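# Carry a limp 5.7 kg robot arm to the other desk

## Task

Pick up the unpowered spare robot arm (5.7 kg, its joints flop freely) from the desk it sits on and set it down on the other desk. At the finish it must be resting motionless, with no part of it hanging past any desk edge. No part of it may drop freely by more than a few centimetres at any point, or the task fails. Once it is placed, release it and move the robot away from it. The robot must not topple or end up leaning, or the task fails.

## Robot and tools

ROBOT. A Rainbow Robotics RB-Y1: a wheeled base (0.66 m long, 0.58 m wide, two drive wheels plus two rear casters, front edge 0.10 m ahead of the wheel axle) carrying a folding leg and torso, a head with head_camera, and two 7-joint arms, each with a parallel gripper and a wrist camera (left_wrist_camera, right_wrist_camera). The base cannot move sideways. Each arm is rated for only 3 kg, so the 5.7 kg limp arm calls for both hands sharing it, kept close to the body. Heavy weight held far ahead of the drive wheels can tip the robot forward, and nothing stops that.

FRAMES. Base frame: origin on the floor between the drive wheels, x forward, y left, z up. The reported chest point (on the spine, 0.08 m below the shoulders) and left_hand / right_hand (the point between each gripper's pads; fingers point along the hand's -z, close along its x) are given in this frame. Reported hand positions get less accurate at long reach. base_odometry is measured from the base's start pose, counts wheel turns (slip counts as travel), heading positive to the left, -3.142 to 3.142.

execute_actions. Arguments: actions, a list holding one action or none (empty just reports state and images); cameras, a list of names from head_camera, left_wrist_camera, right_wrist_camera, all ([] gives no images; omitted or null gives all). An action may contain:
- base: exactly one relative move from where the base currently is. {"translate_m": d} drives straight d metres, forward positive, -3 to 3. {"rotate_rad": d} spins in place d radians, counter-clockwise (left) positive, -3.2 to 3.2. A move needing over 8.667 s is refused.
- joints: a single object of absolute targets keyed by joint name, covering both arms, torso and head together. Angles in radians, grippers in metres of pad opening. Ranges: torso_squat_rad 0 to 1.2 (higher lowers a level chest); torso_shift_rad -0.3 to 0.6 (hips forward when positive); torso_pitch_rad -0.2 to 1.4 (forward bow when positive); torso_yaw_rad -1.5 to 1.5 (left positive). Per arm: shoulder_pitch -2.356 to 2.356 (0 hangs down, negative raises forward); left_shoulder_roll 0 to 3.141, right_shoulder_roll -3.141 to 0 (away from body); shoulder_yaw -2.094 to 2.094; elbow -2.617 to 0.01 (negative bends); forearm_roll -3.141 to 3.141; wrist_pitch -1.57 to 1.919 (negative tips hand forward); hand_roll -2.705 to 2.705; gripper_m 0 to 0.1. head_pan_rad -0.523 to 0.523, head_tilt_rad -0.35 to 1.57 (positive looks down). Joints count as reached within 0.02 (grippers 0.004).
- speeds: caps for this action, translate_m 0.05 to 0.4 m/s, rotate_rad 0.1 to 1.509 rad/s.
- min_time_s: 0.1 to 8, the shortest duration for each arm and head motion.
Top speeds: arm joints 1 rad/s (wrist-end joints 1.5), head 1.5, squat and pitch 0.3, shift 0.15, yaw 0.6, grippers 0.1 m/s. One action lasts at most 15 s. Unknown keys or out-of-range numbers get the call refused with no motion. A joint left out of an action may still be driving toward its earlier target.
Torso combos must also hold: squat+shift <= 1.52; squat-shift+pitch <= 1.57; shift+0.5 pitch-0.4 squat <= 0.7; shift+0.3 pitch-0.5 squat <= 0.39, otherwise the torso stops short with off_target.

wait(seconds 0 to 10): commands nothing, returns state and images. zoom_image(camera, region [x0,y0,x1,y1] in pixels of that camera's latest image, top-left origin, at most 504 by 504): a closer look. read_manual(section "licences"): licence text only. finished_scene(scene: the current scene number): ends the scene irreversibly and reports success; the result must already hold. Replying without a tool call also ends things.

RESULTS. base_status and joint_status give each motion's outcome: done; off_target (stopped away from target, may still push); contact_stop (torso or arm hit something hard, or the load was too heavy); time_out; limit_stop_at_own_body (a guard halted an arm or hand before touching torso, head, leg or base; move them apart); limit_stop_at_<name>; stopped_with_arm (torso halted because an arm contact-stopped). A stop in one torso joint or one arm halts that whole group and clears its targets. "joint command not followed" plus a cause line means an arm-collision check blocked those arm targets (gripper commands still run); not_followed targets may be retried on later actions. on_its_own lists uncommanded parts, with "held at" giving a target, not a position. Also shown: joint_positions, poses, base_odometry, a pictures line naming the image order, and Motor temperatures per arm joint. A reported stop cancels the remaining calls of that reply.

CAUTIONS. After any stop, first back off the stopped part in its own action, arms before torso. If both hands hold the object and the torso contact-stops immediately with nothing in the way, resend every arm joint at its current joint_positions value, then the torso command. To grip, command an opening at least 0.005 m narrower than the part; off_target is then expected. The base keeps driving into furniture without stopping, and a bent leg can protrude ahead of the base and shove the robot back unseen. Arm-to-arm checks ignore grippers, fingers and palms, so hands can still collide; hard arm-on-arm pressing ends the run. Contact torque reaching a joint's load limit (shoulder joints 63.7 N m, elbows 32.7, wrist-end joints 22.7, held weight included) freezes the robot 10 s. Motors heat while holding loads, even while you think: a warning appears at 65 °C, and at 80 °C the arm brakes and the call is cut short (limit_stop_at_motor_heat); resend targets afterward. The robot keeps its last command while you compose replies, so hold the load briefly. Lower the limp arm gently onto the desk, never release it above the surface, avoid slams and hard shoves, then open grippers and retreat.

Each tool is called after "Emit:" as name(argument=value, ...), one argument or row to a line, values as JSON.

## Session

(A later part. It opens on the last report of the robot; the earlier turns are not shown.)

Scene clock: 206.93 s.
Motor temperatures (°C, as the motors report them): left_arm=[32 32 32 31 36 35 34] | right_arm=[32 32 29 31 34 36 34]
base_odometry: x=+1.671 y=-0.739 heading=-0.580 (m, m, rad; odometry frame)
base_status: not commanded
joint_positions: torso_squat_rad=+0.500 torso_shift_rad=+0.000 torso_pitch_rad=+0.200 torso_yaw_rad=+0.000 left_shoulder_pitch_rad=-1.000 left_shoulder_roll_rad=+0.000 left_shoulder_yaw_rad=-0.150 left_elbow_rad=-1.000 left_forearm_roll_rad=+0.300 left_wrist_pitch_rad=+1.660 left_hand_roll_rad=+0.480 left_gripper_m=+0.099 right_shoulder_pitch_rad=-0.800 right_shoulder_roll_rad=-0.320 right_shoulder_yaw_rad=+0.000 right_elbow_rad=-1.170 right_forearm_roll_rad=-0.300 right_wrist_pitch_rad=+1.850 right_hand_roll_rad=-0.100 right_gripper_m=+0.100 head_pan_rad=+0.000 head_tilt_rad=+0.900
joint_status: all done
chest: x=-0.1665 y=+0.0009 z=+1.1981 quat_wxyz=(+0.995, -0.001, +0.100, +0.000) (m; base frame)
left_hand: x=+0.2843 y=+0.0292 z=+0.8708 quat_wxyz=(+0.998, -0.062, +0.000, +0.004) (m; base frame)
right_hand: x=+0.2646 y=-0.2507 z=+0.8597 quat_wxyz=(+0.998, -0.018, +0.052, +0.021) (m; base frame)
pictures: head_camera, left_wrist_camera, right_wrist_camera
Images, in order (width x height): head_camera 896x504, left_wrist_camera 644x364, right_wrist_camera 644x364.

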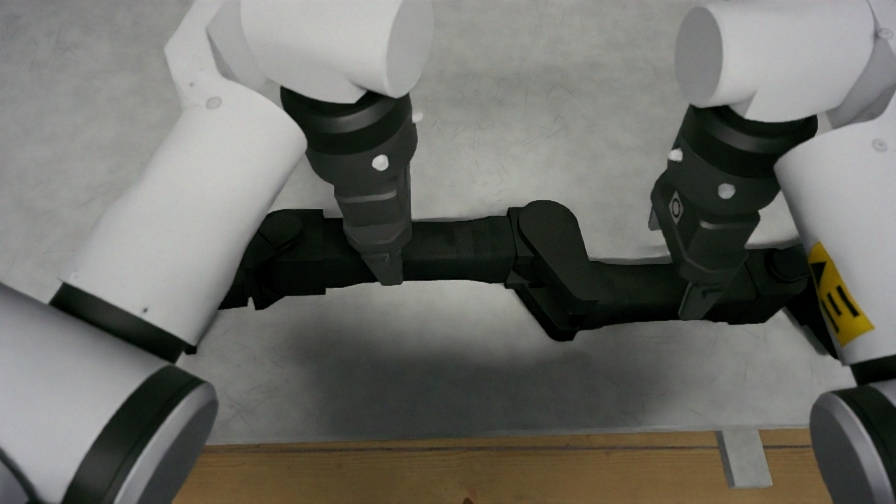

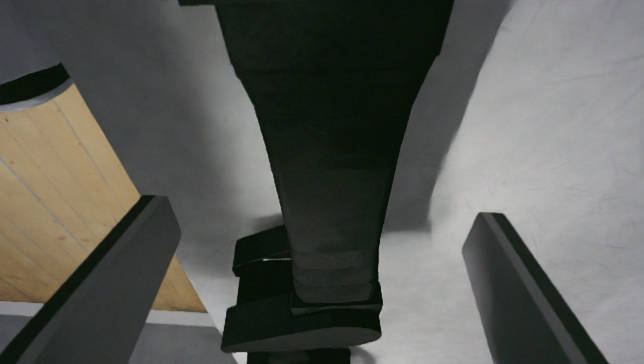

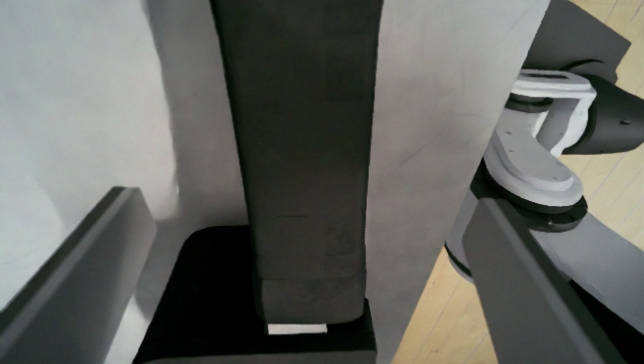

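Both are centred. Lowering further.

Emit:
execute_actions(
  actions=[
    {"joints": {"torso_squat_rad": 0.66}},
  ],
)

Scene clock: 212.97 s.
Motor temperatures (°C, as the motors report them): left_arm=[32 32 32 31 36 35 34] | right_arm=[32 32 29 31 34 36 34]
base_odometry: x=+1.671 y=-0.739 heading=-0.580 (m, m, rad; odometry frame)
base_status: not commanded
joint_positions: torso_squat_rad=+0.660 torso_shift_rad=+0.000 torso_pitch_rad=+0.200 torso_yaw_rad=+0.000 left_shoulder_pitch_rad=-1.000 left_shoulder_roll_rad=+0.000 left_shoulder_yaw_rad=-0.150 left_elbow_rad=-1.000 left_forearm_roll_rad=+0.300 left_wrist_pitch_rad=+1.660 left_hand_roll_rad=+0.480 left_gripper_m=+0.099 right_shoulder_pitch_rad=-0.800 right_shoulder_roll_rad=-0.320 right_shoulder_yaw_rad=+0.000 right_elbow_rad=-1.170 right_forearm_roll_rad=-0.300 right_wrist_pitch_rad=+1.850 right_hand_roll_rad=-0.100 right_gripper_m=+0.100 head_pan_rad=+0.000 head_tilt_rad=+0.900
joint_status: all done
chest: x=-0.1665 y=+0.0008 z=+1.1368 quat_wxyz=(+0.995, -0.001, +0.100, +0.000) (m; base frame)
left_hand: x=+0.2843 y=+0.0292 z=+0.8095 quat_wxyz=(+0.998, -0.062, +0.000, +0.004) (m; base frame)
right_hand: x=+0.2645 y=-0.2508 z=+0.7983 quat_wxyz=(+0.998, -0.018, +0.052, +0.021) (m; base frame)
pictures: head_camera, left_wrist_camera, right_wrist_camera
Images, in order (width x height): head_camera 896x504, left_wrist_camera 644x364, right_wrist_camera 644x364.

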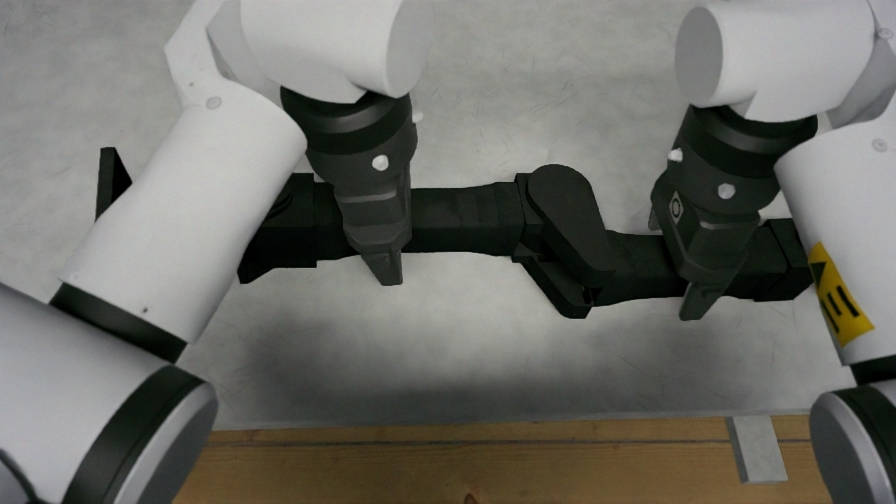

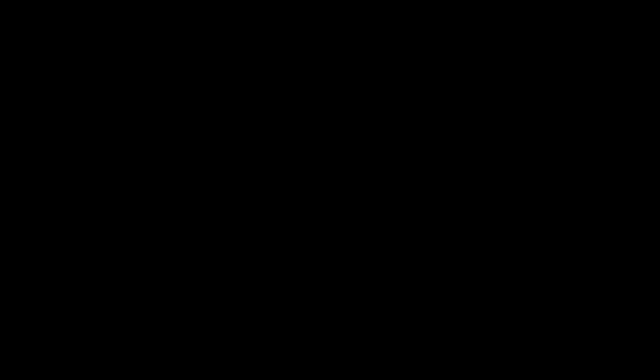

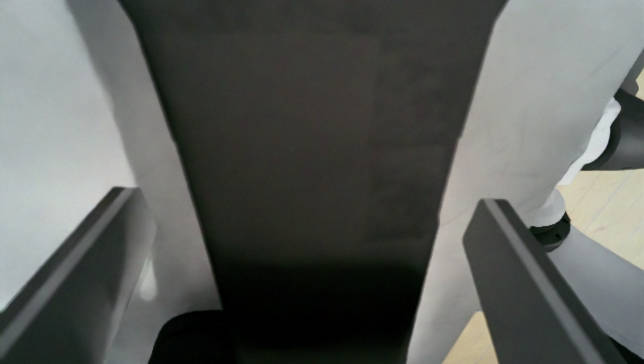

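Emit:
execute_actions(
  actions=[
    {"joints": {"right_shoulder_pitch_rad": -0.76, "right_wrist_pitch_rad": 1.81, "left_gripper_m": 0.02}},
  ],
  cameras=["head_camera", "right_wrist_camera"],
)

Emit:
execute_actions(
  actions=[
    {"joints": {"right_gripper_m": 0.02}},
  ],
  cameras=["head_camera", "right_wrist_camera"],
)

Scene clock: 222.03 s.
Motor temperatures (°C, as the motors report them): left_arm=[32 32 32 31 36 35 34] | right_arm=[32 32 29 31 34 36 34]
base_odometry: x=+1.671 y=-0.739 heading=-0.580 (m, m, rad; odometry frame)
base_status: not commanded
joint_positions: torso_squat_rad=+0.660 torso_shift_rad=+0.000 torso_pitch_rad=+0.200 torso_yaw_rad=+0.000 left_shoulder_pitch_rad=-1.000 left_shoulder_roll_rad=+0.000 left_shoulder_yaw_rad=-0.150 left_elbow_rad=-1.000 left_forearm_roll_rad=+0.300 left_wrist_pitch_rad=+1.660 left_hand_roll_rad=+0.480 left_gripper_m=+0.055 right_shoulder_pitch_rad=-0.760 right_shoulder_roll_rad=-0.320 right_shoulder_yaw_rad=+0.000 right_elbow_rad=-1.170 right_forearm_roll_rad=-0.300 right_wrist_pitch_rad=+1.810 right_hand_roll_rad=-0.100 right_gripper_m=+0.100 head_pan_rad=+0.000 head_tilt_rad=+0.900
joint_status: left_gripper_m off_target (ended at +0.055, target +0.020); the others done
chest: x=-0.1665 y=+0.0008 z=+1.1368 quat_wxyz=(+0.995, -0.001, +0.100, +0.000) (m; base frame)
left_hand: x=+0.2844 y=+0.0292 z=+0.8096 quat_wxyz=(+0.998, -0.062, -0.001, +0.004) (m; base frame)
right_hand: x=+0.2571 y=-0.2563 z=+0.7819 quat_wxyz=(+0.998, -0.016, +0.051, +0.014) (m; base frame)
pictures: head_camera, right_wrist_camera
Images, in order (width x height): head_camera 896x504, right_wrist_camera 644x364.

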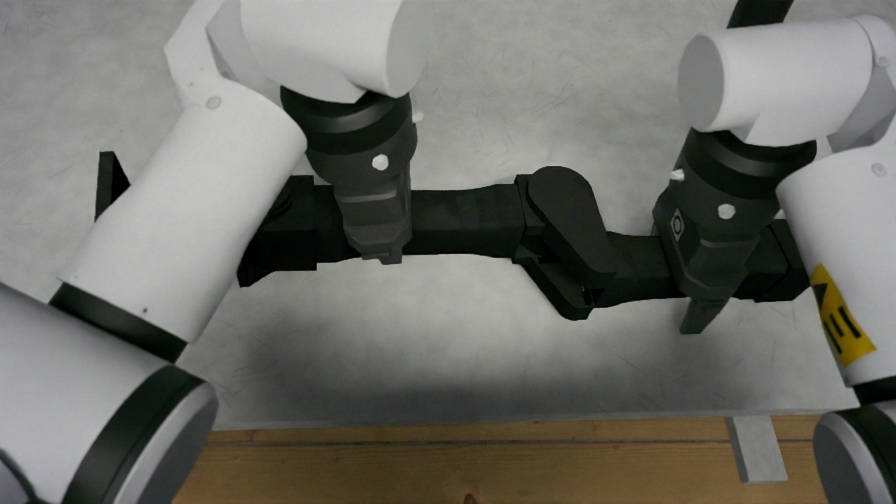

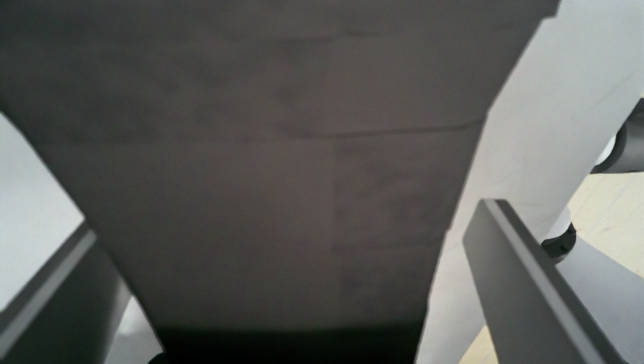

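Scene clock: 223.33 s.
Motor temperatures (°C, as the motors report them): left_arm=[32 32 32 31 36 35 34] | right_arm=[32 32 29 31 34 36 34]
base_odometry: x=+1.671 y=-0.739 heading=-0.580 (m, m, rad; odometry frame)
base_status: not commanded
joint_positions: torso_squat_rad=+0.660 torso_shift_rad=+0.000 torso_pitch_rad=+0.200 torso_yaw_rad=+0.000 left_shoulder_pitch_rad=-1.000 left_shoulder_roll_rad=+0.000 left_shoulder_yaw_rad=-0.150 left_elbow_rad=-1.000 left_forearm_roll_rad=+0.300 left_wrist_pitch_rad=+1.660 left_hand_roll_rad=+0.480 left_gripper_m=+0.055 right_shoulder_pitch_rad=-0.760 right_shoulder_roll_rad=-0.320 right_shoulder_yaw_rad=+0.000 right_elbow_rad=-1.170 right_forearm_roll_rad=-0.300 right_wrist_pitch_rad=+1.810 right_hand_roll_rad=-0.100 right_gripper_m=+0.056 head_pan_rad=+0.000 head_tilt_rad=+0.900
joint_status: right_gripper_m off_target (ended at +0.056, target +0.020)
chest: x=-0.1665 y=+0.0008 z=+1.1368 quat_wxyz=(+0.995, -0.001, +0.100, +0.000) (m; base frame)
left_hand: x=+0.2843 y=+0.0291 z=+0.8096 quat_wxyz=(+0.998, -0.062, +0.000, +0.004) (m; base frame)
right_hand: x=+0.2571 y=-0.2563 z=+0.7818 quat_wxyz=(+0.998, -0.016, +0.051, +0.014) (m; base frame)
pictures: head_camera, right_wrist_camera
Images, in order (width x height): head_camera 896x504, right_wrist_camera 644x364.

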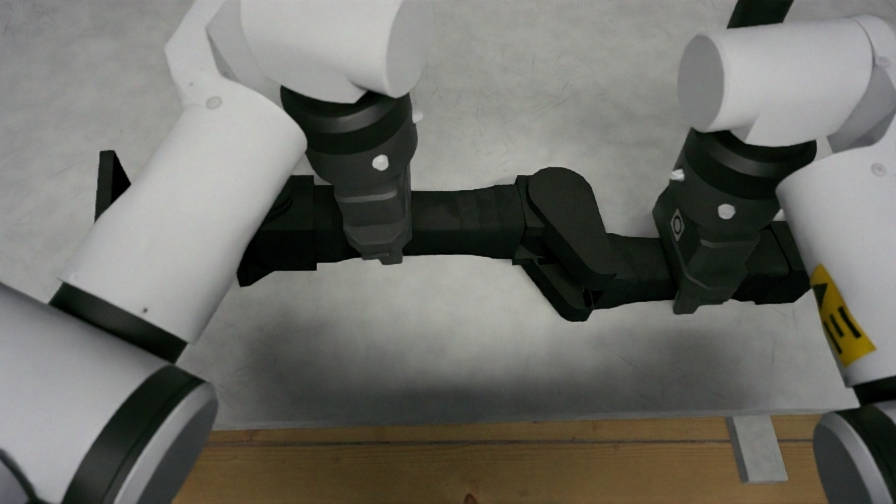

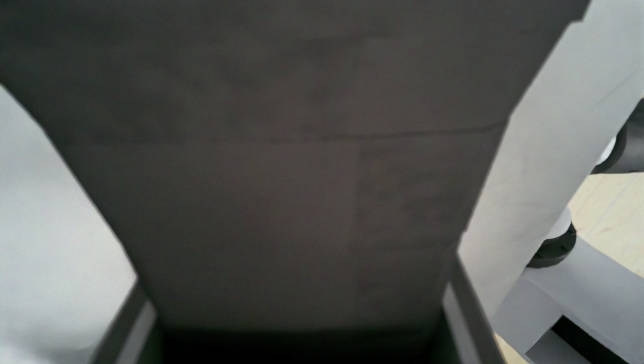

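Both gripped. Lifting a little to test.

Emit:
execute_actions(
  actions=[
    {"joints": {"torso_squat_rad": 0.45, "head_tilt_rad": 0.8}},
  ],
  cameras=["head_camera"],
)

Scene clock: 228.57 s.
Motor temperatures (°C, as the motors report them): left_arm=[32 32 32 32 36 35 34] | right_arm=[32 32 29 31 34 36 34]
base_odometry: x=+1.671 y=-0.739 heading=-0.580 (m, m, rad; odometry frame)
base_status: not commanded
joint_positions: torso_squat_rad=+0.450 torso_shift_rad=+0.001 torso_pitch_rad=+0.202 torso_yaw_rad=+0.000 left_shoulder_pitch_rad=-0.998 left_shoulder_roll_rad=+0.000 left_shoulder_yaw_rad=-0.150 left_elbow_rad=-0.999 left_forearm_roll_rad=+0.300 left_wrist_pitch_rad=+1.660 left_hand_roll_rad=+0.480 left_gripper_m=+0.055 right_shoulder_pitch_rad=-0.758 right_shoulder_roll_rad=-0.319 right_shoulder_yaw_rad=+0.000 right_elbow_rad=-1.168 right_forearm_roll_rad=-0.300 right_wrist_pitch_rad=+1.810 right_hand_roll_rad=-0.100 right_gripper_m=+0.056 head_pan_rad=+0.000 head_tilt_rad=+0.800
joint_status: all done
chest: x=-0.1656 y=+0.0008 z=+1.2140 quat_wxyz=(+0.995, +0.000, +0.101, +0.000) (m; base frame)
left_hand: x=+0.2836 y=+0.0295 z=+0.8848 quat_wxyz=(+0.998, -0.062, +0.002, +0.005) (m; base frame)
right_hand: x=+0.2561 y=-0.2560 z=+0.8571 quat_wxyz=(+0.998, -0.016, +0.054, +0.014) (m; base frame)
pictures: head_camera
Images, in order (width x height): head_camera 896x504.

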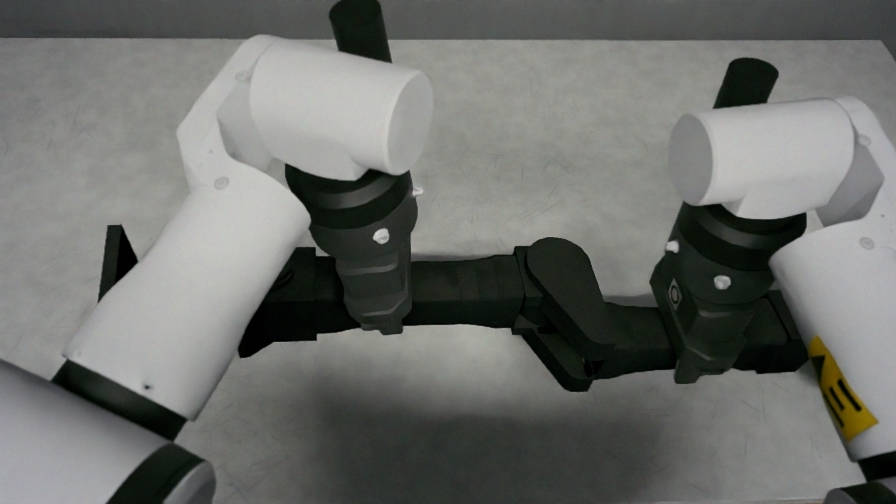

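Emit:
execute_actions(
  actions=[
    {"base": {"translate_m": -0.75}, "joints": {"torso_squat_rad": 0.0}},
  ],
  cameras=["head_camera"],
)

Emit:
execute_actions(
  actions=[
    {"base": {"rotate_rad": 3.14}, "joints": {"head_tilt_rad": 0.45}, "speeds": {"rotate_rad": 0.8}},
  ],
  cameras=["head_camera"],
)

Scene clock: 244.90 s.
Motor temperatures (°C, as the motors report them): left_arm=[32 32 32 32 36 35 34] | right_arm=[33 33 29 32 34 37 34]
base_odometry: x=+1.043 y=-0.328 heading=-0.580 (m, m, rad; odometry frame)
base_status: done
joint_positions: torso_squat_rad=+0.000 torso_shift_rad=+0.001 torso_pitch_rad=+0.202 torso_yaw_rad=+0.000 left_shoulder_pitch_rad=-0.998 left_shoulder_roll_rad=+0.000 left_shoulder_yaw_rad=-0.150 left_elbow_rad=-0.999 left_forearm_roll_rad=+0.300 left_wrist_pitch_rad=+1.660 left_hand_roll_rad=+0.480 left_gripper_m=+0.055 right_shoulder_pitch_rad=-0.757 right_shoulder_roll_rad=-0.318 right_shoulder_yaw_rad=+0.001 right_elbow_rad=-1.168 right_forearm_roll_rad=-0.300 right_wrist_pitch_rad=+1.810 right_hand_roll_rad=-0.100 right_gripper_m=+0.056 head_pan_rad=+0.000 head_tilt_rad=+0.800
joint_status: all done
chest: x=-0.1655 y=+0.0007 z=+1.2836 quat_wxyz=(+0.995, +0.000, +0.101, +0.000) (m; base frame)
left_hand: x=+0.2835 y=+0.0296 z=+0.9542 quat_wxyz=(+0.998, -0.062, +0.002, +0.005) (m; base frame)
right_hand: x=+0.2556 y=-0.2559 z=+0.9261 quat_wxyz=(+0.998, -0.016, +0.054, +0.014) (m; base frame)
pictures: head_camera
Images, in order (width x height): head_camera 896x504.

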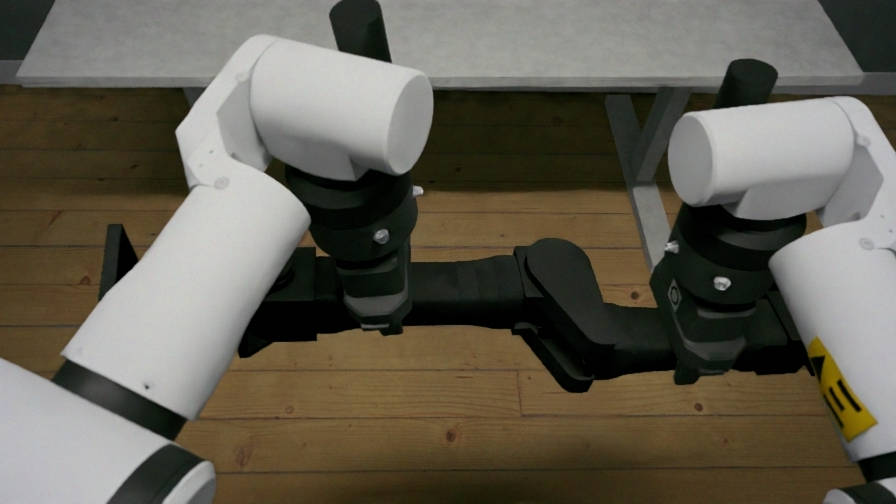

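Scene clock: 250.77 s.
Motor temperatures (°C, as the motors report them): left_arm=[32 32 32 32 36 35 34] | right_arm=[33 33 29 32 34 37 34]
base_odometry: x=+1.043 y=-0.328 heading=+2.559 (m, m, rad; odometry frame)
base_status: done
joint_positions: torso_squat_rad=+0.000 torso_shift_rad=+0.001 torso_pitch_rad=+0.202 torso_yaw_rad=+0.000 left_shoulder_pitch_rad=-0.998 left_shoulder_roll_rad=+0.000 left_shoulder_yaw_rad=-0.150 left_elbow_rad=-0.999 left_forearm_roll_rad=+0.300 left_wrist_pitch_rad=+1.660 left_hand_roll_rad=+0.480 left_gripper_m=+0.055 right_shoulder_pitch_rad=-0.757 right_shoulder_roll_rad=-0.318 right_shoulder_yaw_rad=+0.001 right_elbow_rad=-1.168 right_forearm_roll_rad=-0.300 right_wrist_pitch_rad=+1.810 right_hand_roll_rad=-0.100 right_gripper_m=+0.056 head_pan_rad=+0.000 head_tilt_rad=+0.450
joint_status: all done
chest: x=-0.1655 y=+0.0007 z=+1.2836 quat_wxyz=(+0.995, +0.000, +0.101, +0.000) (m; base frame)
left_hand: x=+0.2835 y=+0.0296 z=+0.9542 quat_wxyz=(+0.998, -0.062, +0.002, +0.005) (m; base frame)
right_hand: x=+0.2557 y=-0.2559 z=+0.9261 quat_wxyz=(+0.998, -0.016, +0.054, +0.014) (m; base frame)
pictures: head_camera
Images, in order (width x height): head_camera 896x504.

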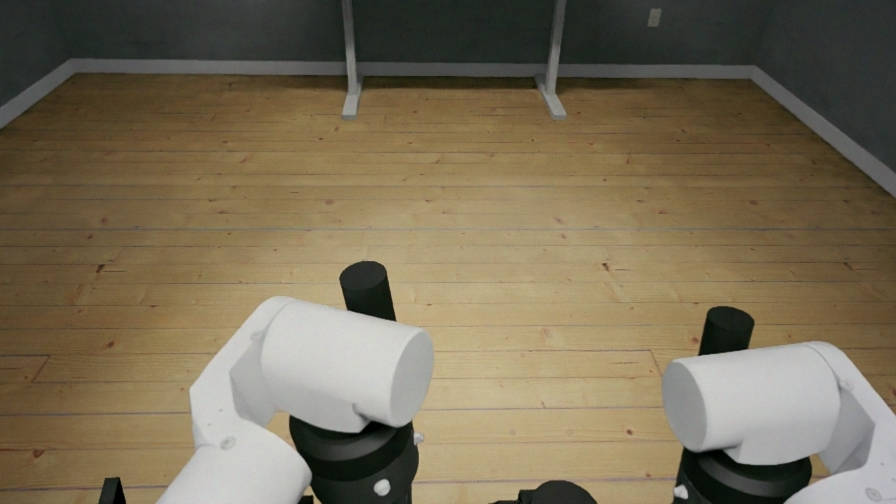

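Emit:
execute_actions(
  actions=[
    {"base": {"translate_m": 2.2}, "joints": {"head_tilt_rad": 0.2}},
  ],
  cameras=["head_camera"],
)

Scene clock: 268.13 s.
Motor temperatures (°C, as the motors report them): left_arm=[33 32 32 32 36 35 34] | right_arm=[33 33 29 32 34 37 34]
base_odometry: x=-0.795 y=+0.882 heading=+2.560 (m, m, rad; odometry frame)
base_status: done
joint_positions: torso_squat_rad=+0.000 torso_shift_rad=+0.001 torso_pitch_rad=+0.202 torso_yaw_rad=+0.000 left_shoulder_pitch_rad=-0.998 left_shoulder_roll_rad=+0.000 left_shoulder_yaw_rad=-0.150 left_elbow_rad=-0.999 left_forearm_roll_rad=+0.300 left_wrist_pitch_rad=+1.660 left_hand_roll_rad=+0.480 left_gripper_m=+0.055 right_shoulder_pitch_rad=-0.757 right_shoulder_roll_rad=-0.318 right_shoulder_yaw_rad=+0.001 right_elbow_rad=-1.168 right_forearm_roll_rad=-0.300 right_wrist_pitch_rad=+1.810 right_hand_roll_rad=-0.100 right_gripper_m=+0.056 head_pan_rad=+0.000 head_tilt_rad=+0.200
joint_status: all done
chest: x=-0.1654 y=+0.0007 z=+1.2836 quat_wxyz=(+0.995, +0.000, +0.101, +0.000) (m; base frame)
left_hand: x=+0.2836 y=+0.0296 z=+0.9541 quat_wxyz=(+0.998, -0.062, +0.003, +0.005) (m; base frame)
right_hand: x=+0.2557 y=-0.2559 z=+0.9260 quat_wxyz=(+0.998, -0.016, +0.054, +0.014) (m; base frame)
pictures: head_camera
Images, in order (width x height): head_camera 896x504.

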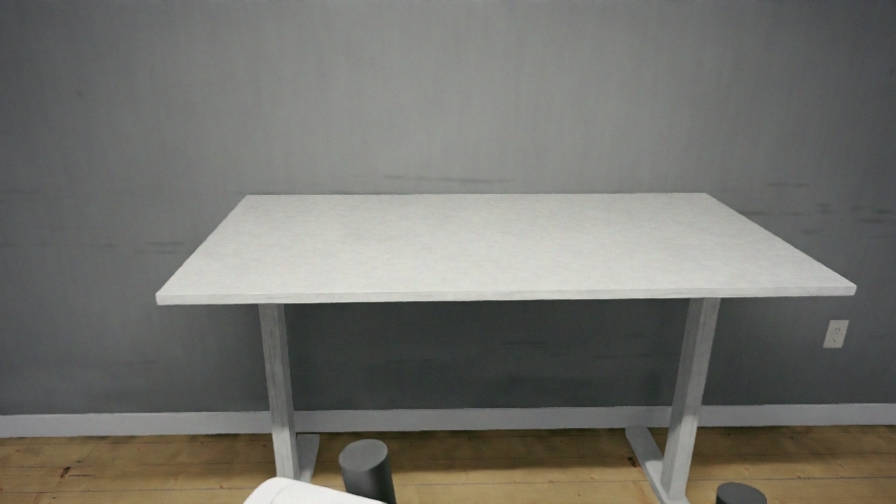

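Emit:
execute_actions(
  actions=[
    {"joints": {"left_shoulder_pitch_rad": -1.2, "left_elbow_rad": -0.8, "right_shoulder_pitch_rad": -0.96, "right_elbow_rad": -0.97, "head_tilt_rad": 0.6}, "min_time_s": 1.5},
  ],
  cameras=["head_camera"],
)

Scene clock: 301.43 s.
Motor temperatures (°C, as the motors report them): left_arm=[33 32 32 32 36 35 34] | right_arm=[33 33 30 32 34 37 34]
base_odometry: x=-0.795 y=+0.882 heading=+2.559 (m, m, rad; odometry frame)
base_status: not commanded
joint_positions: torso_squat_rad=+0.000 torso_shift_rad=+0.001 torso_pitch_rad=+0.202 torso_yaw_rad=+0.000 left_shoulder_pitch_rad=-1.197 left_shoulder_roll_rad=+0.004 left_shoulder_yaw_rad=-0.150 left_elbow_rad=-0.798 left_forearm_roll_rad=+0.299 left_wrist_pitch_rad=+1.660 left_hand_roll_rad=+0.480 left_gripper_m=+0.055 right_shoulder_pitch_rad=-0.899 right_shoulder_roll_rad=-0.328 right_shoulder_yaw_rad=+0.001 right_elbow_rad=-1.003 right_forearm_roll_rad=-0.296 right_wrist_pitch_rad=+1.812 right_hand_roll_rad=-0.099 right_gripper_m=+0.056 head_pan_rad=+0.000 head_tilt_rad=+0.600
joint_status: right_shoulder_pitch_rad contact_stop (moved -0.143 of -0.203); right_elbow_rad contact_stop_at_right_shoulder_pitch_rad (moved +0.165 of +0.198); the others done
on_its_own: right_shoulder_pitch_rad is held at -0.905, not at your -0.960, since a contact_stop; right_elbow_rad is held at -1.006, not at your -0.970, since a contact_stop
chest: x=-0.1654 y=+0.0007 z=+1.2836 quat_wxyz=(+0.995, +0.000, +0.101, +0.000) (m; base frame)
left_hand: x=+0.3108 y=+0.0264 z=+0.9882 quat_wxyz=(+1.000, -0.025, -0.003, -0.005) (m; base frame)
right_hand: x=+0.2800 y=-0.2534 z=+0.9468 quat_wxyz=(+0.998, -0.024, +0.066, +0.010) (m; base frame)
pictures: head_camera
Images, in order (width x height): head_camera 896x504.

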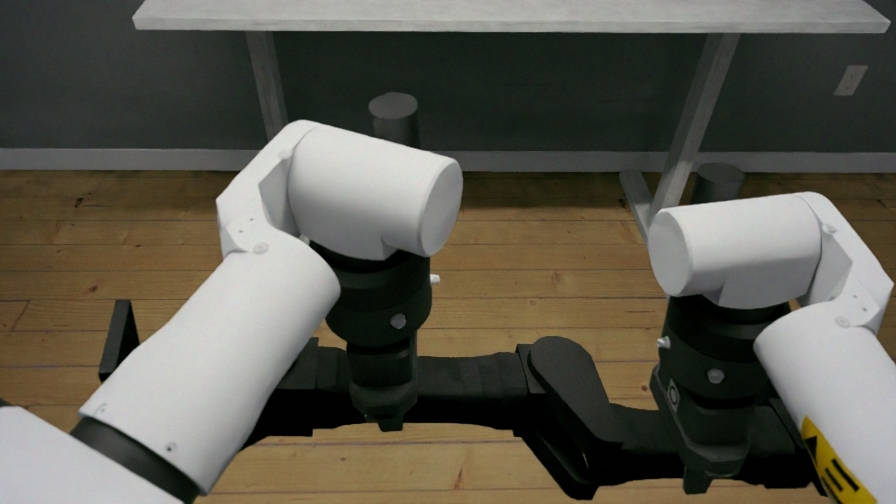

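Emit:
execute_actions(
  actions=[
    {"joints": {"right_shoulder_pitch_rad": -0.90, "right_shoulder_roll_rad": -0.335, "right_shoulder_yaw_rad": 0.0, "right_elbow_rad": -1.004, "right_forearm_roll_rad": -0.297, "right_wrist_pitch_rad": 1.812, "right_hand_roll_rad": -0.1, "left_shoulder_roll_rad": 0.006}},
  ],
  cameras=[],
)

Emit:
execute_actions(
  actions=[
    {"joints": {"torso_pitch_rad": -0.05, "head_tilt_rad": 0.8}},
  ],
  cameras=["head_camera"],
)

Scene clock: 315.40 s.
Motor temperatures (°C, as the motors report them): left_arm=[33 32 32 32 37 35 34] | right_arm=[34 33 30 33 34 37 34]
base_odometry: x=-0.795 y=+0.882 heading=+2.559 (m, m, rad; odometry frame)
base_status: not commanded
joint_positions: torso_squat_rad=+0.000 torso_shift_rad=+0.001 torso_pitch_rad=+0.202 torso_yaw_rad=+0.000 left_shoulder_pitch_rad=-1.198 left_shoulder_roll_rad=+0.005 left_shoulder_yaw_rad=-0.150 left_elbow_rad=-0.799 left_forearm_roll_rad=+0.300 left_wrist_pitch_rad=+1.660 left_hand_roll_rad=+0.480 left_gripper_m=+0.055 right_shoulder_pitch_rad=-0.897 right_shoulder_roll_rad=-0.332 right_shoulder_yaw_rad=+0.001 right_elbow_rad=-1.002 right_forearm_roll_rad=-0.298 right_wrist_pitch_rad=+1.812 right_hand_roll_rad=-0.100 right_gripper_m=+0.056 head_pan_rad=+0.000 head_tilt_rad=+0.600
joint_status: all done
chest: x=-0.1654 y=+0.0007 z=+1.2836 quat_wxyz=(+0.995, +0.000, +0.101, +0.000) (m; base frame)
left_hand: x=+0.3114 y=+0.0264 z=+0.9888 quat_wxyz=(+1.000, -0.025, -0.004, -0.005) (m; base frame)
right_hand: x=+0.2791 y=-0.2560 z=+0.9462 quat_wxyz=(+0.997, -0.024, +0.067, +0.007) (m; base frame)
pictures: none
No camera images: the call's "cameras" was empty. Leave "cameras" out to get every camera's image.

Scene clock: 317.03 s.
Motor temperatures (°C, as the motors report them): left_arm=[33 32 32 32 37 35 34] | right_arm=[34 33 30 33 34 37 34]
base_odometry: x=-0.795 y=+0.882 heading=+2.559 (m, m, rad; odometry frame)
base_status: not commanded
joint_positions: torso_squat_rad=+0.000 torso_shift_rad=+0.001 torso_pitch_rad=-0.048 torso_yaw_rad=+0.000 left_shoulder_pitch_rad=-1.198 left_shoulder_roll_rad=+0.005 left_shoulder_yaw_rad=-0.150 left_elbow_rad=-0.799 left_forearm_roll_rad=+0.300 left_wrist_pitch_rad=+1.660 left_hand_roll_rad=+0.480 left_gripper_m=+0.055 right_shoulder_pitch_rad=-0.896 right_shoulder_roll_rad=-0.332 right_shoulder_yaw_rad=+0.001 right_elbow_rad=-1.002 right_forearm_roll_rad=-0.298 right_wrist_pitch_rad=+1.812 right_hand_roll_rad=-0.100 right_gripper_m=+0.056 head_pan_rad=+0.000 head_tilt_rad=+0.800
joint_status: all done
chest: x=-0.2424 y=+0.0007 z=+1.2896 quat_wxyz=(+1.000, +0.000, -0.024, +0.000) (m; base frame)
left_hand: x=+0.2925 y=+0.0264 z=+1.1221 quat_wxyz=(+0.991, -0.024, -0.129, -0.008) (m; base frame)
right_hand: x=+0.2717 y=-0.2559 z=+1.0726 quat_wxyz=(+0.998, -0.025, -0.058, +0.004) (m; base frame)
pictures: head_camera
Images, in order (width x height): head_camera 896x504.

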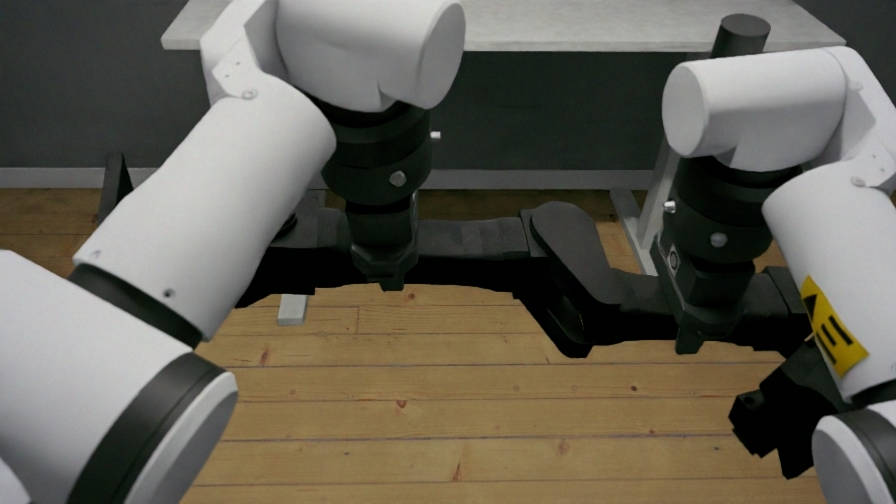

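Emit:
execute_actions(
  actions=[
    {"joints": {"head_pan_rad": -0.5, "head_tilt_rad": 1.0}},
  ],
  cameras=["head_camera", "right_wrist_camera"],
)

Scene clock: 323.80 s.
Motor temperatures (°C, as the motors report them): left_arm=[33 32 32 32 37 35 34] | right_arm=[34 33 30 33 35 37 35]
base_odometry: x=-0.795 y=+0.882 heading=+2.559 (m, m, rad; odometry frame)
base_status: not commanded
joint_positions: torso_squat_rad=+0.000 torso_shift_rad=+0.001 torso_pitch_rad=-0.048 torso_yaw_rad=+0.000 left_shoulder_pitch_rad=-1.198 left_shoulder_roll_rad=+0.005 left_shoulder_yaw_rad=-0.150 left_elbow_rad=-0.799 left_forearm_roll_rad=+0.300 left_wrist_pitch_rad=+1.660 left_hand_roll_rad=+0.480 left_gripper_m=+0.055 right_shoulder_pitch_rad=-0.896 right_shoulder_roll_rad=-0.332 right_shoulder_yaw_rad=+0.001 right_elbow_rad=-1.002 right_forearm_roll_rad=-0.298 right_wrist_pitch_rad=+1.812 right_hand_roll_rad=-0.100 right_gripper_m=+0.056 head_pan_rad=-0.500 head_tilt_rad=+1.000
joint_status: all done
chest: x=-0.2424 y=+0.0007 z=+1.2896 quat_wxyz=(+1.000, +0.000, -0.024, +0.000) (m; base frame)
left_hand: x=+0.2925 y=+0.0264 z=+1.1221 quat_wxyz=(+0.991, -0.024, -0.129, -0.008) (m; base frame)
right_hand: x=+0.2717 y=-0.2559 z=+1.0726 quat_wxyz=(+0.998, -0.025, -0.058, +0.004) (m; base frame)
pictures: head_camera, right_wrist_camera
Images, in order (width x height): head_camera 896x504, right_wrist_camera 644x364.

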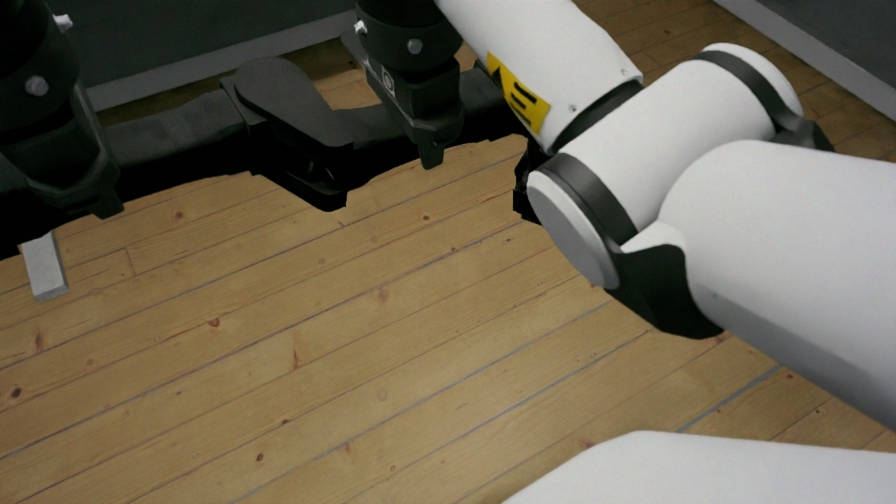

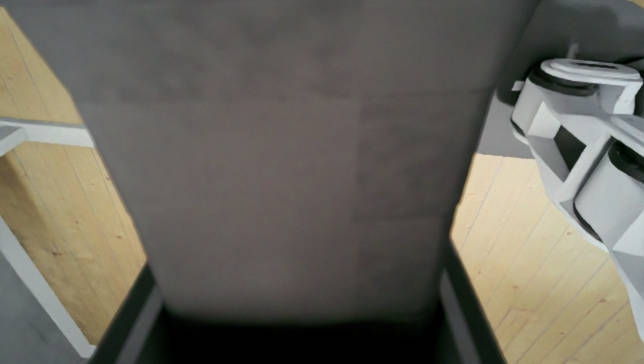

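Emit:
execute_actions(
  actions=[
    {"base": {"translate_m": 0.75}, "joints": {"head_pan_rad": -0.2, "head_tilt_rad": 0.9}},
  ],
  cameras=["head_camera", "right_wrist_camera"],
)

Scene clock: 339.97 s.
Motor temperatures (°C, as the motors report them): left_arm=[34 32 32 32 37 35 34] | right_arm=[34 33 30 33 35 37 35]
base_odometry: x=-1.421 y=+1.294 heading=+2.559 (m, m, rad; odometry frame)
base_status: done
joint_positions: torso_squat_rad=+0.000 torso_shift_rad=+0.001 torso_pitch_rad=-0.048 torso_yaw_rad=+0.000 left_shoulder_pitch_rad=-1.198 left_shoulder_roll_rad=+0.005 left_shoulder_yaw_rad=-0.150 left_elbow_rad=-0.799 left_forearm_roll_rad=+0.300 left_wrist_pitch_rad=+1.660 left_hand_roll_rad=+0.480 left_gripper_m=+0.055 right_shoulder_pitch_rad=-0.896 right_shoulder_roll_rad=-0.332 right_shoulder_yaw_rad=+0.001 right_elbow_rad=-1.002 right_forearm_roll_rad=-0.298 right_wrist_pitch_rad=+1.812 right_hand_roll_rad=-0.100 right_gripper_m=+0.056 head_pan_rad=-0.200 head_tilt_rad=+0.900
joint_status: all done
chest: x=-0.2423 y=+0.0007 z=+1.2896 quat_wxyz=(+1.000, +0.000, -0.024, +0.000) (m; base frame)
left_hand: x=+0.2926 y=+0.0263 z=+1.1220 quat_wxyz=(+0.991, -0.025, -0.129, -0.009) (m; base frame)
right_hand: x=+0.2717 y=-0.2560 z=+1.0723 quat_wxyz=(+0.998, -0.025, -0.058, +0.004) (m; base frame)
pictures: head_camera, right_wrist_camera
Images, in order (width x height): head_camera 896x504, right_wrist_camera 644x364.

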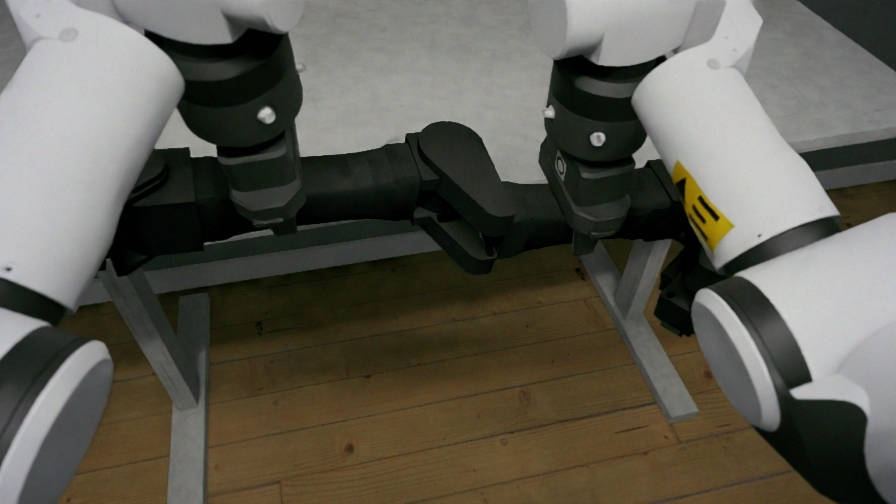

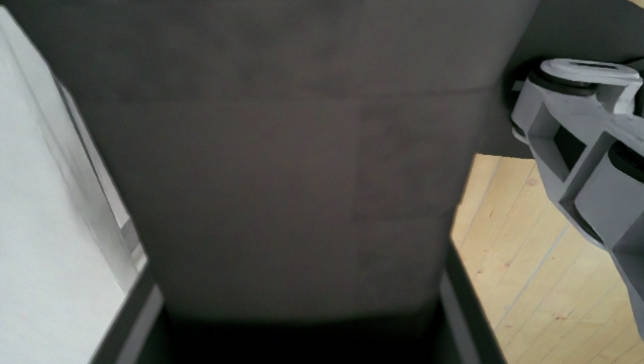

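Emit:
execute_actions(
  actions=[
    {"base": {"translate_m": 0.25}, "speeds": {"translate_m": 0.1}},
  ],
  cameras=["head_camera", "right_wrist_camera"],
)

Scene clock: 346.27 s.
Motor temperatures (°C, as the motors report them): left_arm=[34 32 32 32 37 35 34] | right_arm=[34 33 30 33 35 37 35]
base_odometry: x=-1.630 y=+1.432 heading=+2.559 (m, m, rad; odometry frame)
base_status: done
joint_positions: torso_squat_rad=+0.000 torso_shift_rad=+0.001 torso_pitch_rad=-0.048 torso_yaw_rad=+0.000 left_shoulder_pitch_rad=-1.198 left_shoulder_roll_rad=+0.005 left_shoulder_yaw_rad=-0.150 left_elbow_rad=-0.799 left_forearm_roll_rad=+0.300 left_wrist_pitch_rad=+1.660 left_hand_roll_rad=+0.480 left_gripper_m=+0.055 right_shoulder_pitch_rad=-0.896 right_shoulder_roll_rad=-0.332 right_shoulder_yaw_rad=+0.001 right_elbow_rad=-1.002 right_forearm_roll_rad=-0.298 right_wrist_pitch_rad=+1.812 right_hand_roll_rad=-0.100 right_gripper_m=+0.056 head_pan_rad=-0.200 head_tilt_rad=+0.900
joint_status: not commanded
chest: x=-0.2423 y=+0.0007 z=+1.2896 quat_wxyz=(+1.000, +0.000, -0.024, +0.000) (m; base frame)
left_hand: x=+0.2926 y=+0.0262 z=+1.1220 quat_wxyz=(+0.991, -0.025, -0.129, -0.009) (m; base frame)
right_hand: x=+0.2716 y=-0.2560 z=+1.0723 quat_wxyz=(+0.998, -0.025, -0.058, +0.004) (m; base frame)
pictures: head_camera, right_wrist_camera
Images, in order (width x height): head_camera 896x504, right_wrist_camera 644x364.

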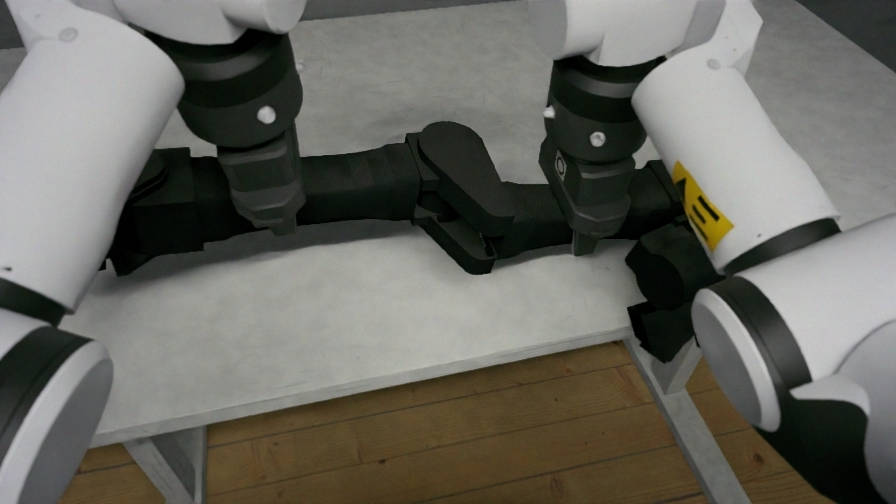

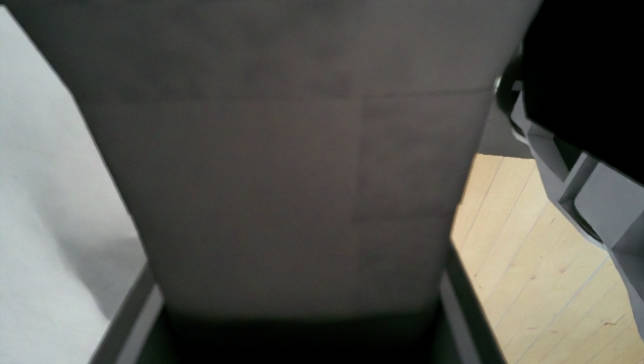

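Emit:
execute_actions(
  actions=[
    {"base": {"translate_m": 0.15}, "speeds": {"translate_m": 0.08}, "joints": {"head_tilt_rad": 1.1}},
  ],
  cameras=["head_camera"],
)

Scene clock: 352.37 s.
Motor temperatures (°C, as the motors report them): left_arm=[34 32 32 32 37 35 34] | right_arm=[34 33 30 33 35 37 35]
base_odometry: x=-1.755 y=+1.514 heading=+2.559 (m, m, rad; odometry frame)
base_status: done
joint_positions: torso_squat_rad=+0.000 torso_shift_rad=+0.001 torso_pitch_rad=-0.048 torso_yaw_rad=+0.000 left_shoulder_pitch_rad=-1.198 left_shoulder_roll_rad=+0.005 left_shoulder_yaw_rad=-0.150 left_elbow_rad=-0.799 left_forearm_roll_rad=+0.300 left_wrist_pitch_rad=+1.660 left_hand_roll_rad=+0.480 left_gripper_m=+0.055 right_shoulder_pitch_rad=-0.897 right_shoulder_roll_rad=-0.332 right_shoulder_yaw_rad=+0.001 right_elbow_rad=-1.003 right_forearm_roll_rad=-0.298 right_wrist_pitch_rad=+1.812 right_hand_roll_rad=-0.100 right_gripper_m=+0.056 head_pan_rad=-0.200 head_tilt_rad=+1.100
joint_status: all done
chest: x=-0.2425 y=+0.0008 z=+1.2896 quat_wxyz=(+1.000, +0.000, -0.024, +0.000) (m; base frame)
left_hand: x=+0.2924 y=+0.0263 z=+1.1220 quat_wxyz=(+0.991, -0.024, -0.129, -0.009) (m; base frame)
right_hand: x=+0.2719 y=-0.2560 z=+1.0731 quat_wxyz=(+0.998, -0.025, -0.059, +0.004) (m; base frame)
pictures: head_camera
Images, in order (width x height): head_camera 896x504.

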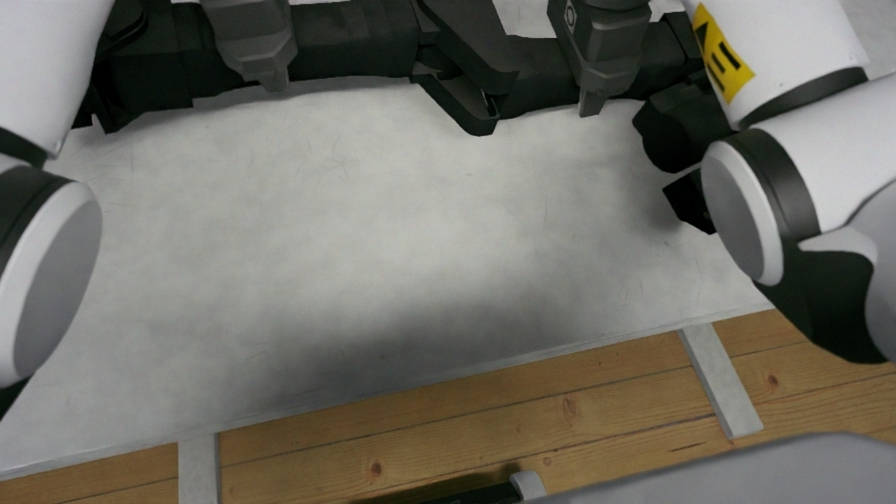

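Emit:
execute_actions(
  actions=[
    {"base": {"translate_m": 0.08}, "speeds": {"translate_m": 0.08}},
  ],
  cameras=[],
)

Emit:
execute_actions(
  actions=[
    {"joints": {"torso_pitch_rad": 0.06, "head_tilt_rad": 0.9, "head_pan_rad": 0}},
  ],
  cameras=["head_camera"],
)

Scene clock: 360.10 s.
Motor temperatures (°C, as the motors report them): left_arm=[34 32 32 32 37 35 34] | right_arm=[34 33 30 33 35 37 35]
base_odometry: x=-1.822 y=+1.559 heading=+2.559 (m, m, rad; odometry frame)
base_status: done
joint_positions: torso_squat_rad=+0.000 torso_shift_rad=+0.001 torso_pitch_rad=-0.048 torso_yaw_rad=+0.000 left_shoulder_pitch_rad=-1.198 left_shoulder_roll_rad=+0.005 left_shoulder_yaw_rad=-0.150 left_elbow_rad=-0.799 left_forearm_roll_rad=+0.300 left_wrist_pitch_rad=+1.660 left_hand_roll_rad=+0.480 left_gripper_m=+0.055 right_shoulder_pitch_rad=-0.897 right_shoulder_roll_rad=-0.332 right_shoulder_yaw_rad=+0.001 right_elbow_rad=-1.003 right_forearm_roll_rad=-0.298 right_wrist_pitch_rad=+1.812 right_hand_roll_rad=-0.100 right_gripper_m=+0.056 head_pan_rad=-0.200 head_tilt_rad=+1.100
joint_status: not commanded
chest: x=-0.2425 y=+0.0008 z=+1.2896 quat_wxyz=(+1.000, +0.000, -0.024, +0.000) (m; base frame)
left_hand: x=+0.2924 y=+0.0263 z=+1.1220 quat_wxyz=(+0.991, -0.024, -0.128, -0.009) (m; base frame)
right_hand: x=+0.2719 y=-0.2560 z=+1.0731 quat_wxyz=(+0.998, -0.025, -0.059, +0.004) (m; base frame)
pictures: none
No camera images: the call's "cameras" was empty. Leave "cameras" out to get every camera's image.

Scene clock: 361.23 s.
Motor temperatures (°C, as the motors report them): left_arm=[34 32 32 32 37 35 34] | right_arm=[34 33 30 33 35 37 35]
base_odometry: x=-1.822 y=+1.559 heading=+2.559 (m, m, rad; odometry frame)
base_status: not commanded
joint_positions: torso_squat_rad=+0.000 torso_shift_rad=+0.001 torso_pitch_rad=+0.061 torso_yaw_rad=+0.000 left_shoulder_pitch_rad=-1.197 left_shoulder_roll_rad=+0.005 left_shoulder_yaw_rad=-0.150 left_elbow_rad=-0.798 left_forearm_roll_rad=+0.300 left_wrist_pitch_rad=+1.660 left_hand_roll_rad=+0.480 left_gripper_m=+0.055 right_shoulder_pitch_rad=-0.899 right_shoulder_roll_rad=-0.333 right_shoulder_yaw_rad=+0.001 right_elbow_rad=-1.004 right_forearm_roll_rad=-0.298 right_wrist_pitch_rad=+1.812 right_hand_roll_rad=-0.100 right_gripper_m=+0.056 head_pan_rad=+0.000 head_tilt_rad=+0.900
joint_status: all done
chest: x=-0.2086 y=+0.0009 z=+1.2893 quat_wxyz=(+1.000, -0.001, +0.031, +0.000) (m; base frame)
left_hand: x=+0.3047 y=+0.0266 z=+1.0639 quat_wxyz=(+0.997, -0.025, -0.074, -0.007) (m; base frame)
right_hand: x=+0.2797 y=-0.2559 z=+1.0190 quat_wxyz=(+1.000, -0.025, -0.005, +0.006) (m; base frame)
pictures: head_camera
Images, in order (width x height): head_camera 896x504.

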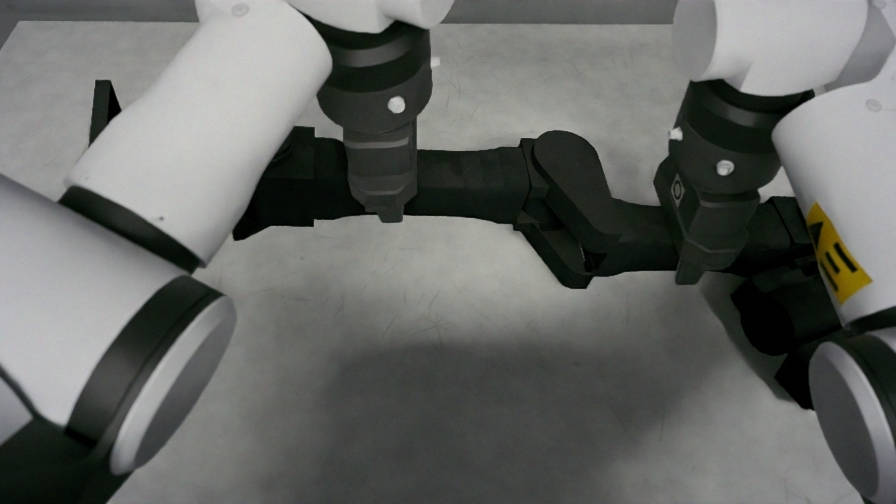

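Emit:
execute_actions(
  actions=[
    {"joints": {"torso_pitch_rad": 0.09}},
  ],
  cameras=["head_camera"],
)

Scene clock: 365.17 s.
Motor temperatures (°C, as the motors report them): left_arm=[34 32 32 32 36 35 34] | right_arm=[34 33 30 32 35 37 35]
base_odometry: x=-1.822 y=+1.559 heading=+2.559 (m, m, rad; odometry frame)
base_status: not commanded
joint_positions: torso_squat_rad=+0.000 torso_shift_rad=+0.000 torso_pitch_rad=+0.089 torso_yaw_rad=+0.000 left_shoulder_pitch_rad=-1.197 left_shoulder_roll_rad=+0.006 left_shoulder_yaw_rad=-0.150 left_elbow_rad=-0.798 left_forearm_roll_rad=+0.300 left_wrist_pitch_rad=+1.660 left_hand_roll_rad=+0.480 left_gripper_m=+0.055 right_shoulder_pitch_rad=-0.905 right_shoulder_roll_rad=-0.336 right_shoulder_yaw_rad=+0.000 right_elbow_rad=-1.007 right_forearm_roll_rad=-0.297 right_wrist_pitch_rad=+1.813 right_hand_roll_rad=-0.100 right_gripper_m=+0.056 head_pan_rad=+0.000 head_tilt_rad=+0.900
joint_status: all done
chest: x=-0.2006 y=+0.0013 z=+1.2887 quat_wxyz=(+0.999, -0.001, +0.045, +0.000) (m; base frame)
left_hand: x=+0.3064 y=+0.0274 z=+1.0491 quat_wxyz=(+0.998, -0.025, -0.060, -0.006) (m; base frame)
right_hand: x=+0.2830 y=-0.2564 z=+1.0094 quat_wxyz=(+1.000, -0.026, +0.004, +0.006) (m; base frame)
pictures: head_camera
Images, in order (width x height): head_camera 896x504.

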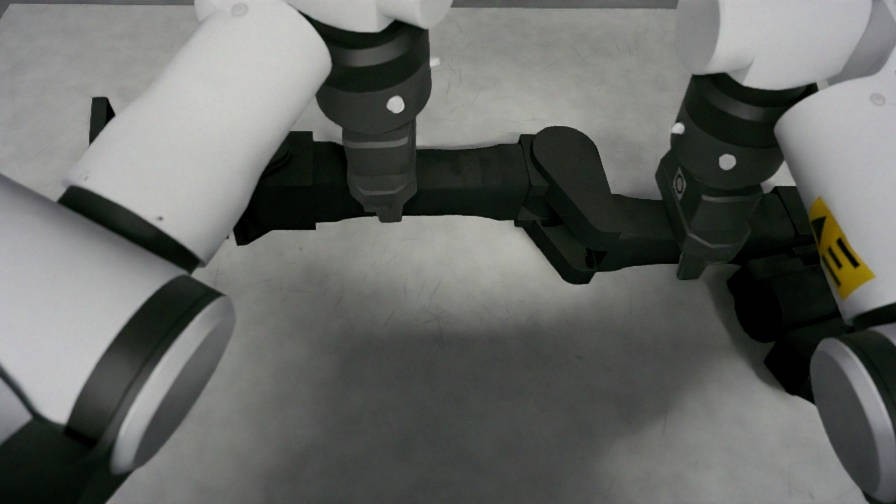

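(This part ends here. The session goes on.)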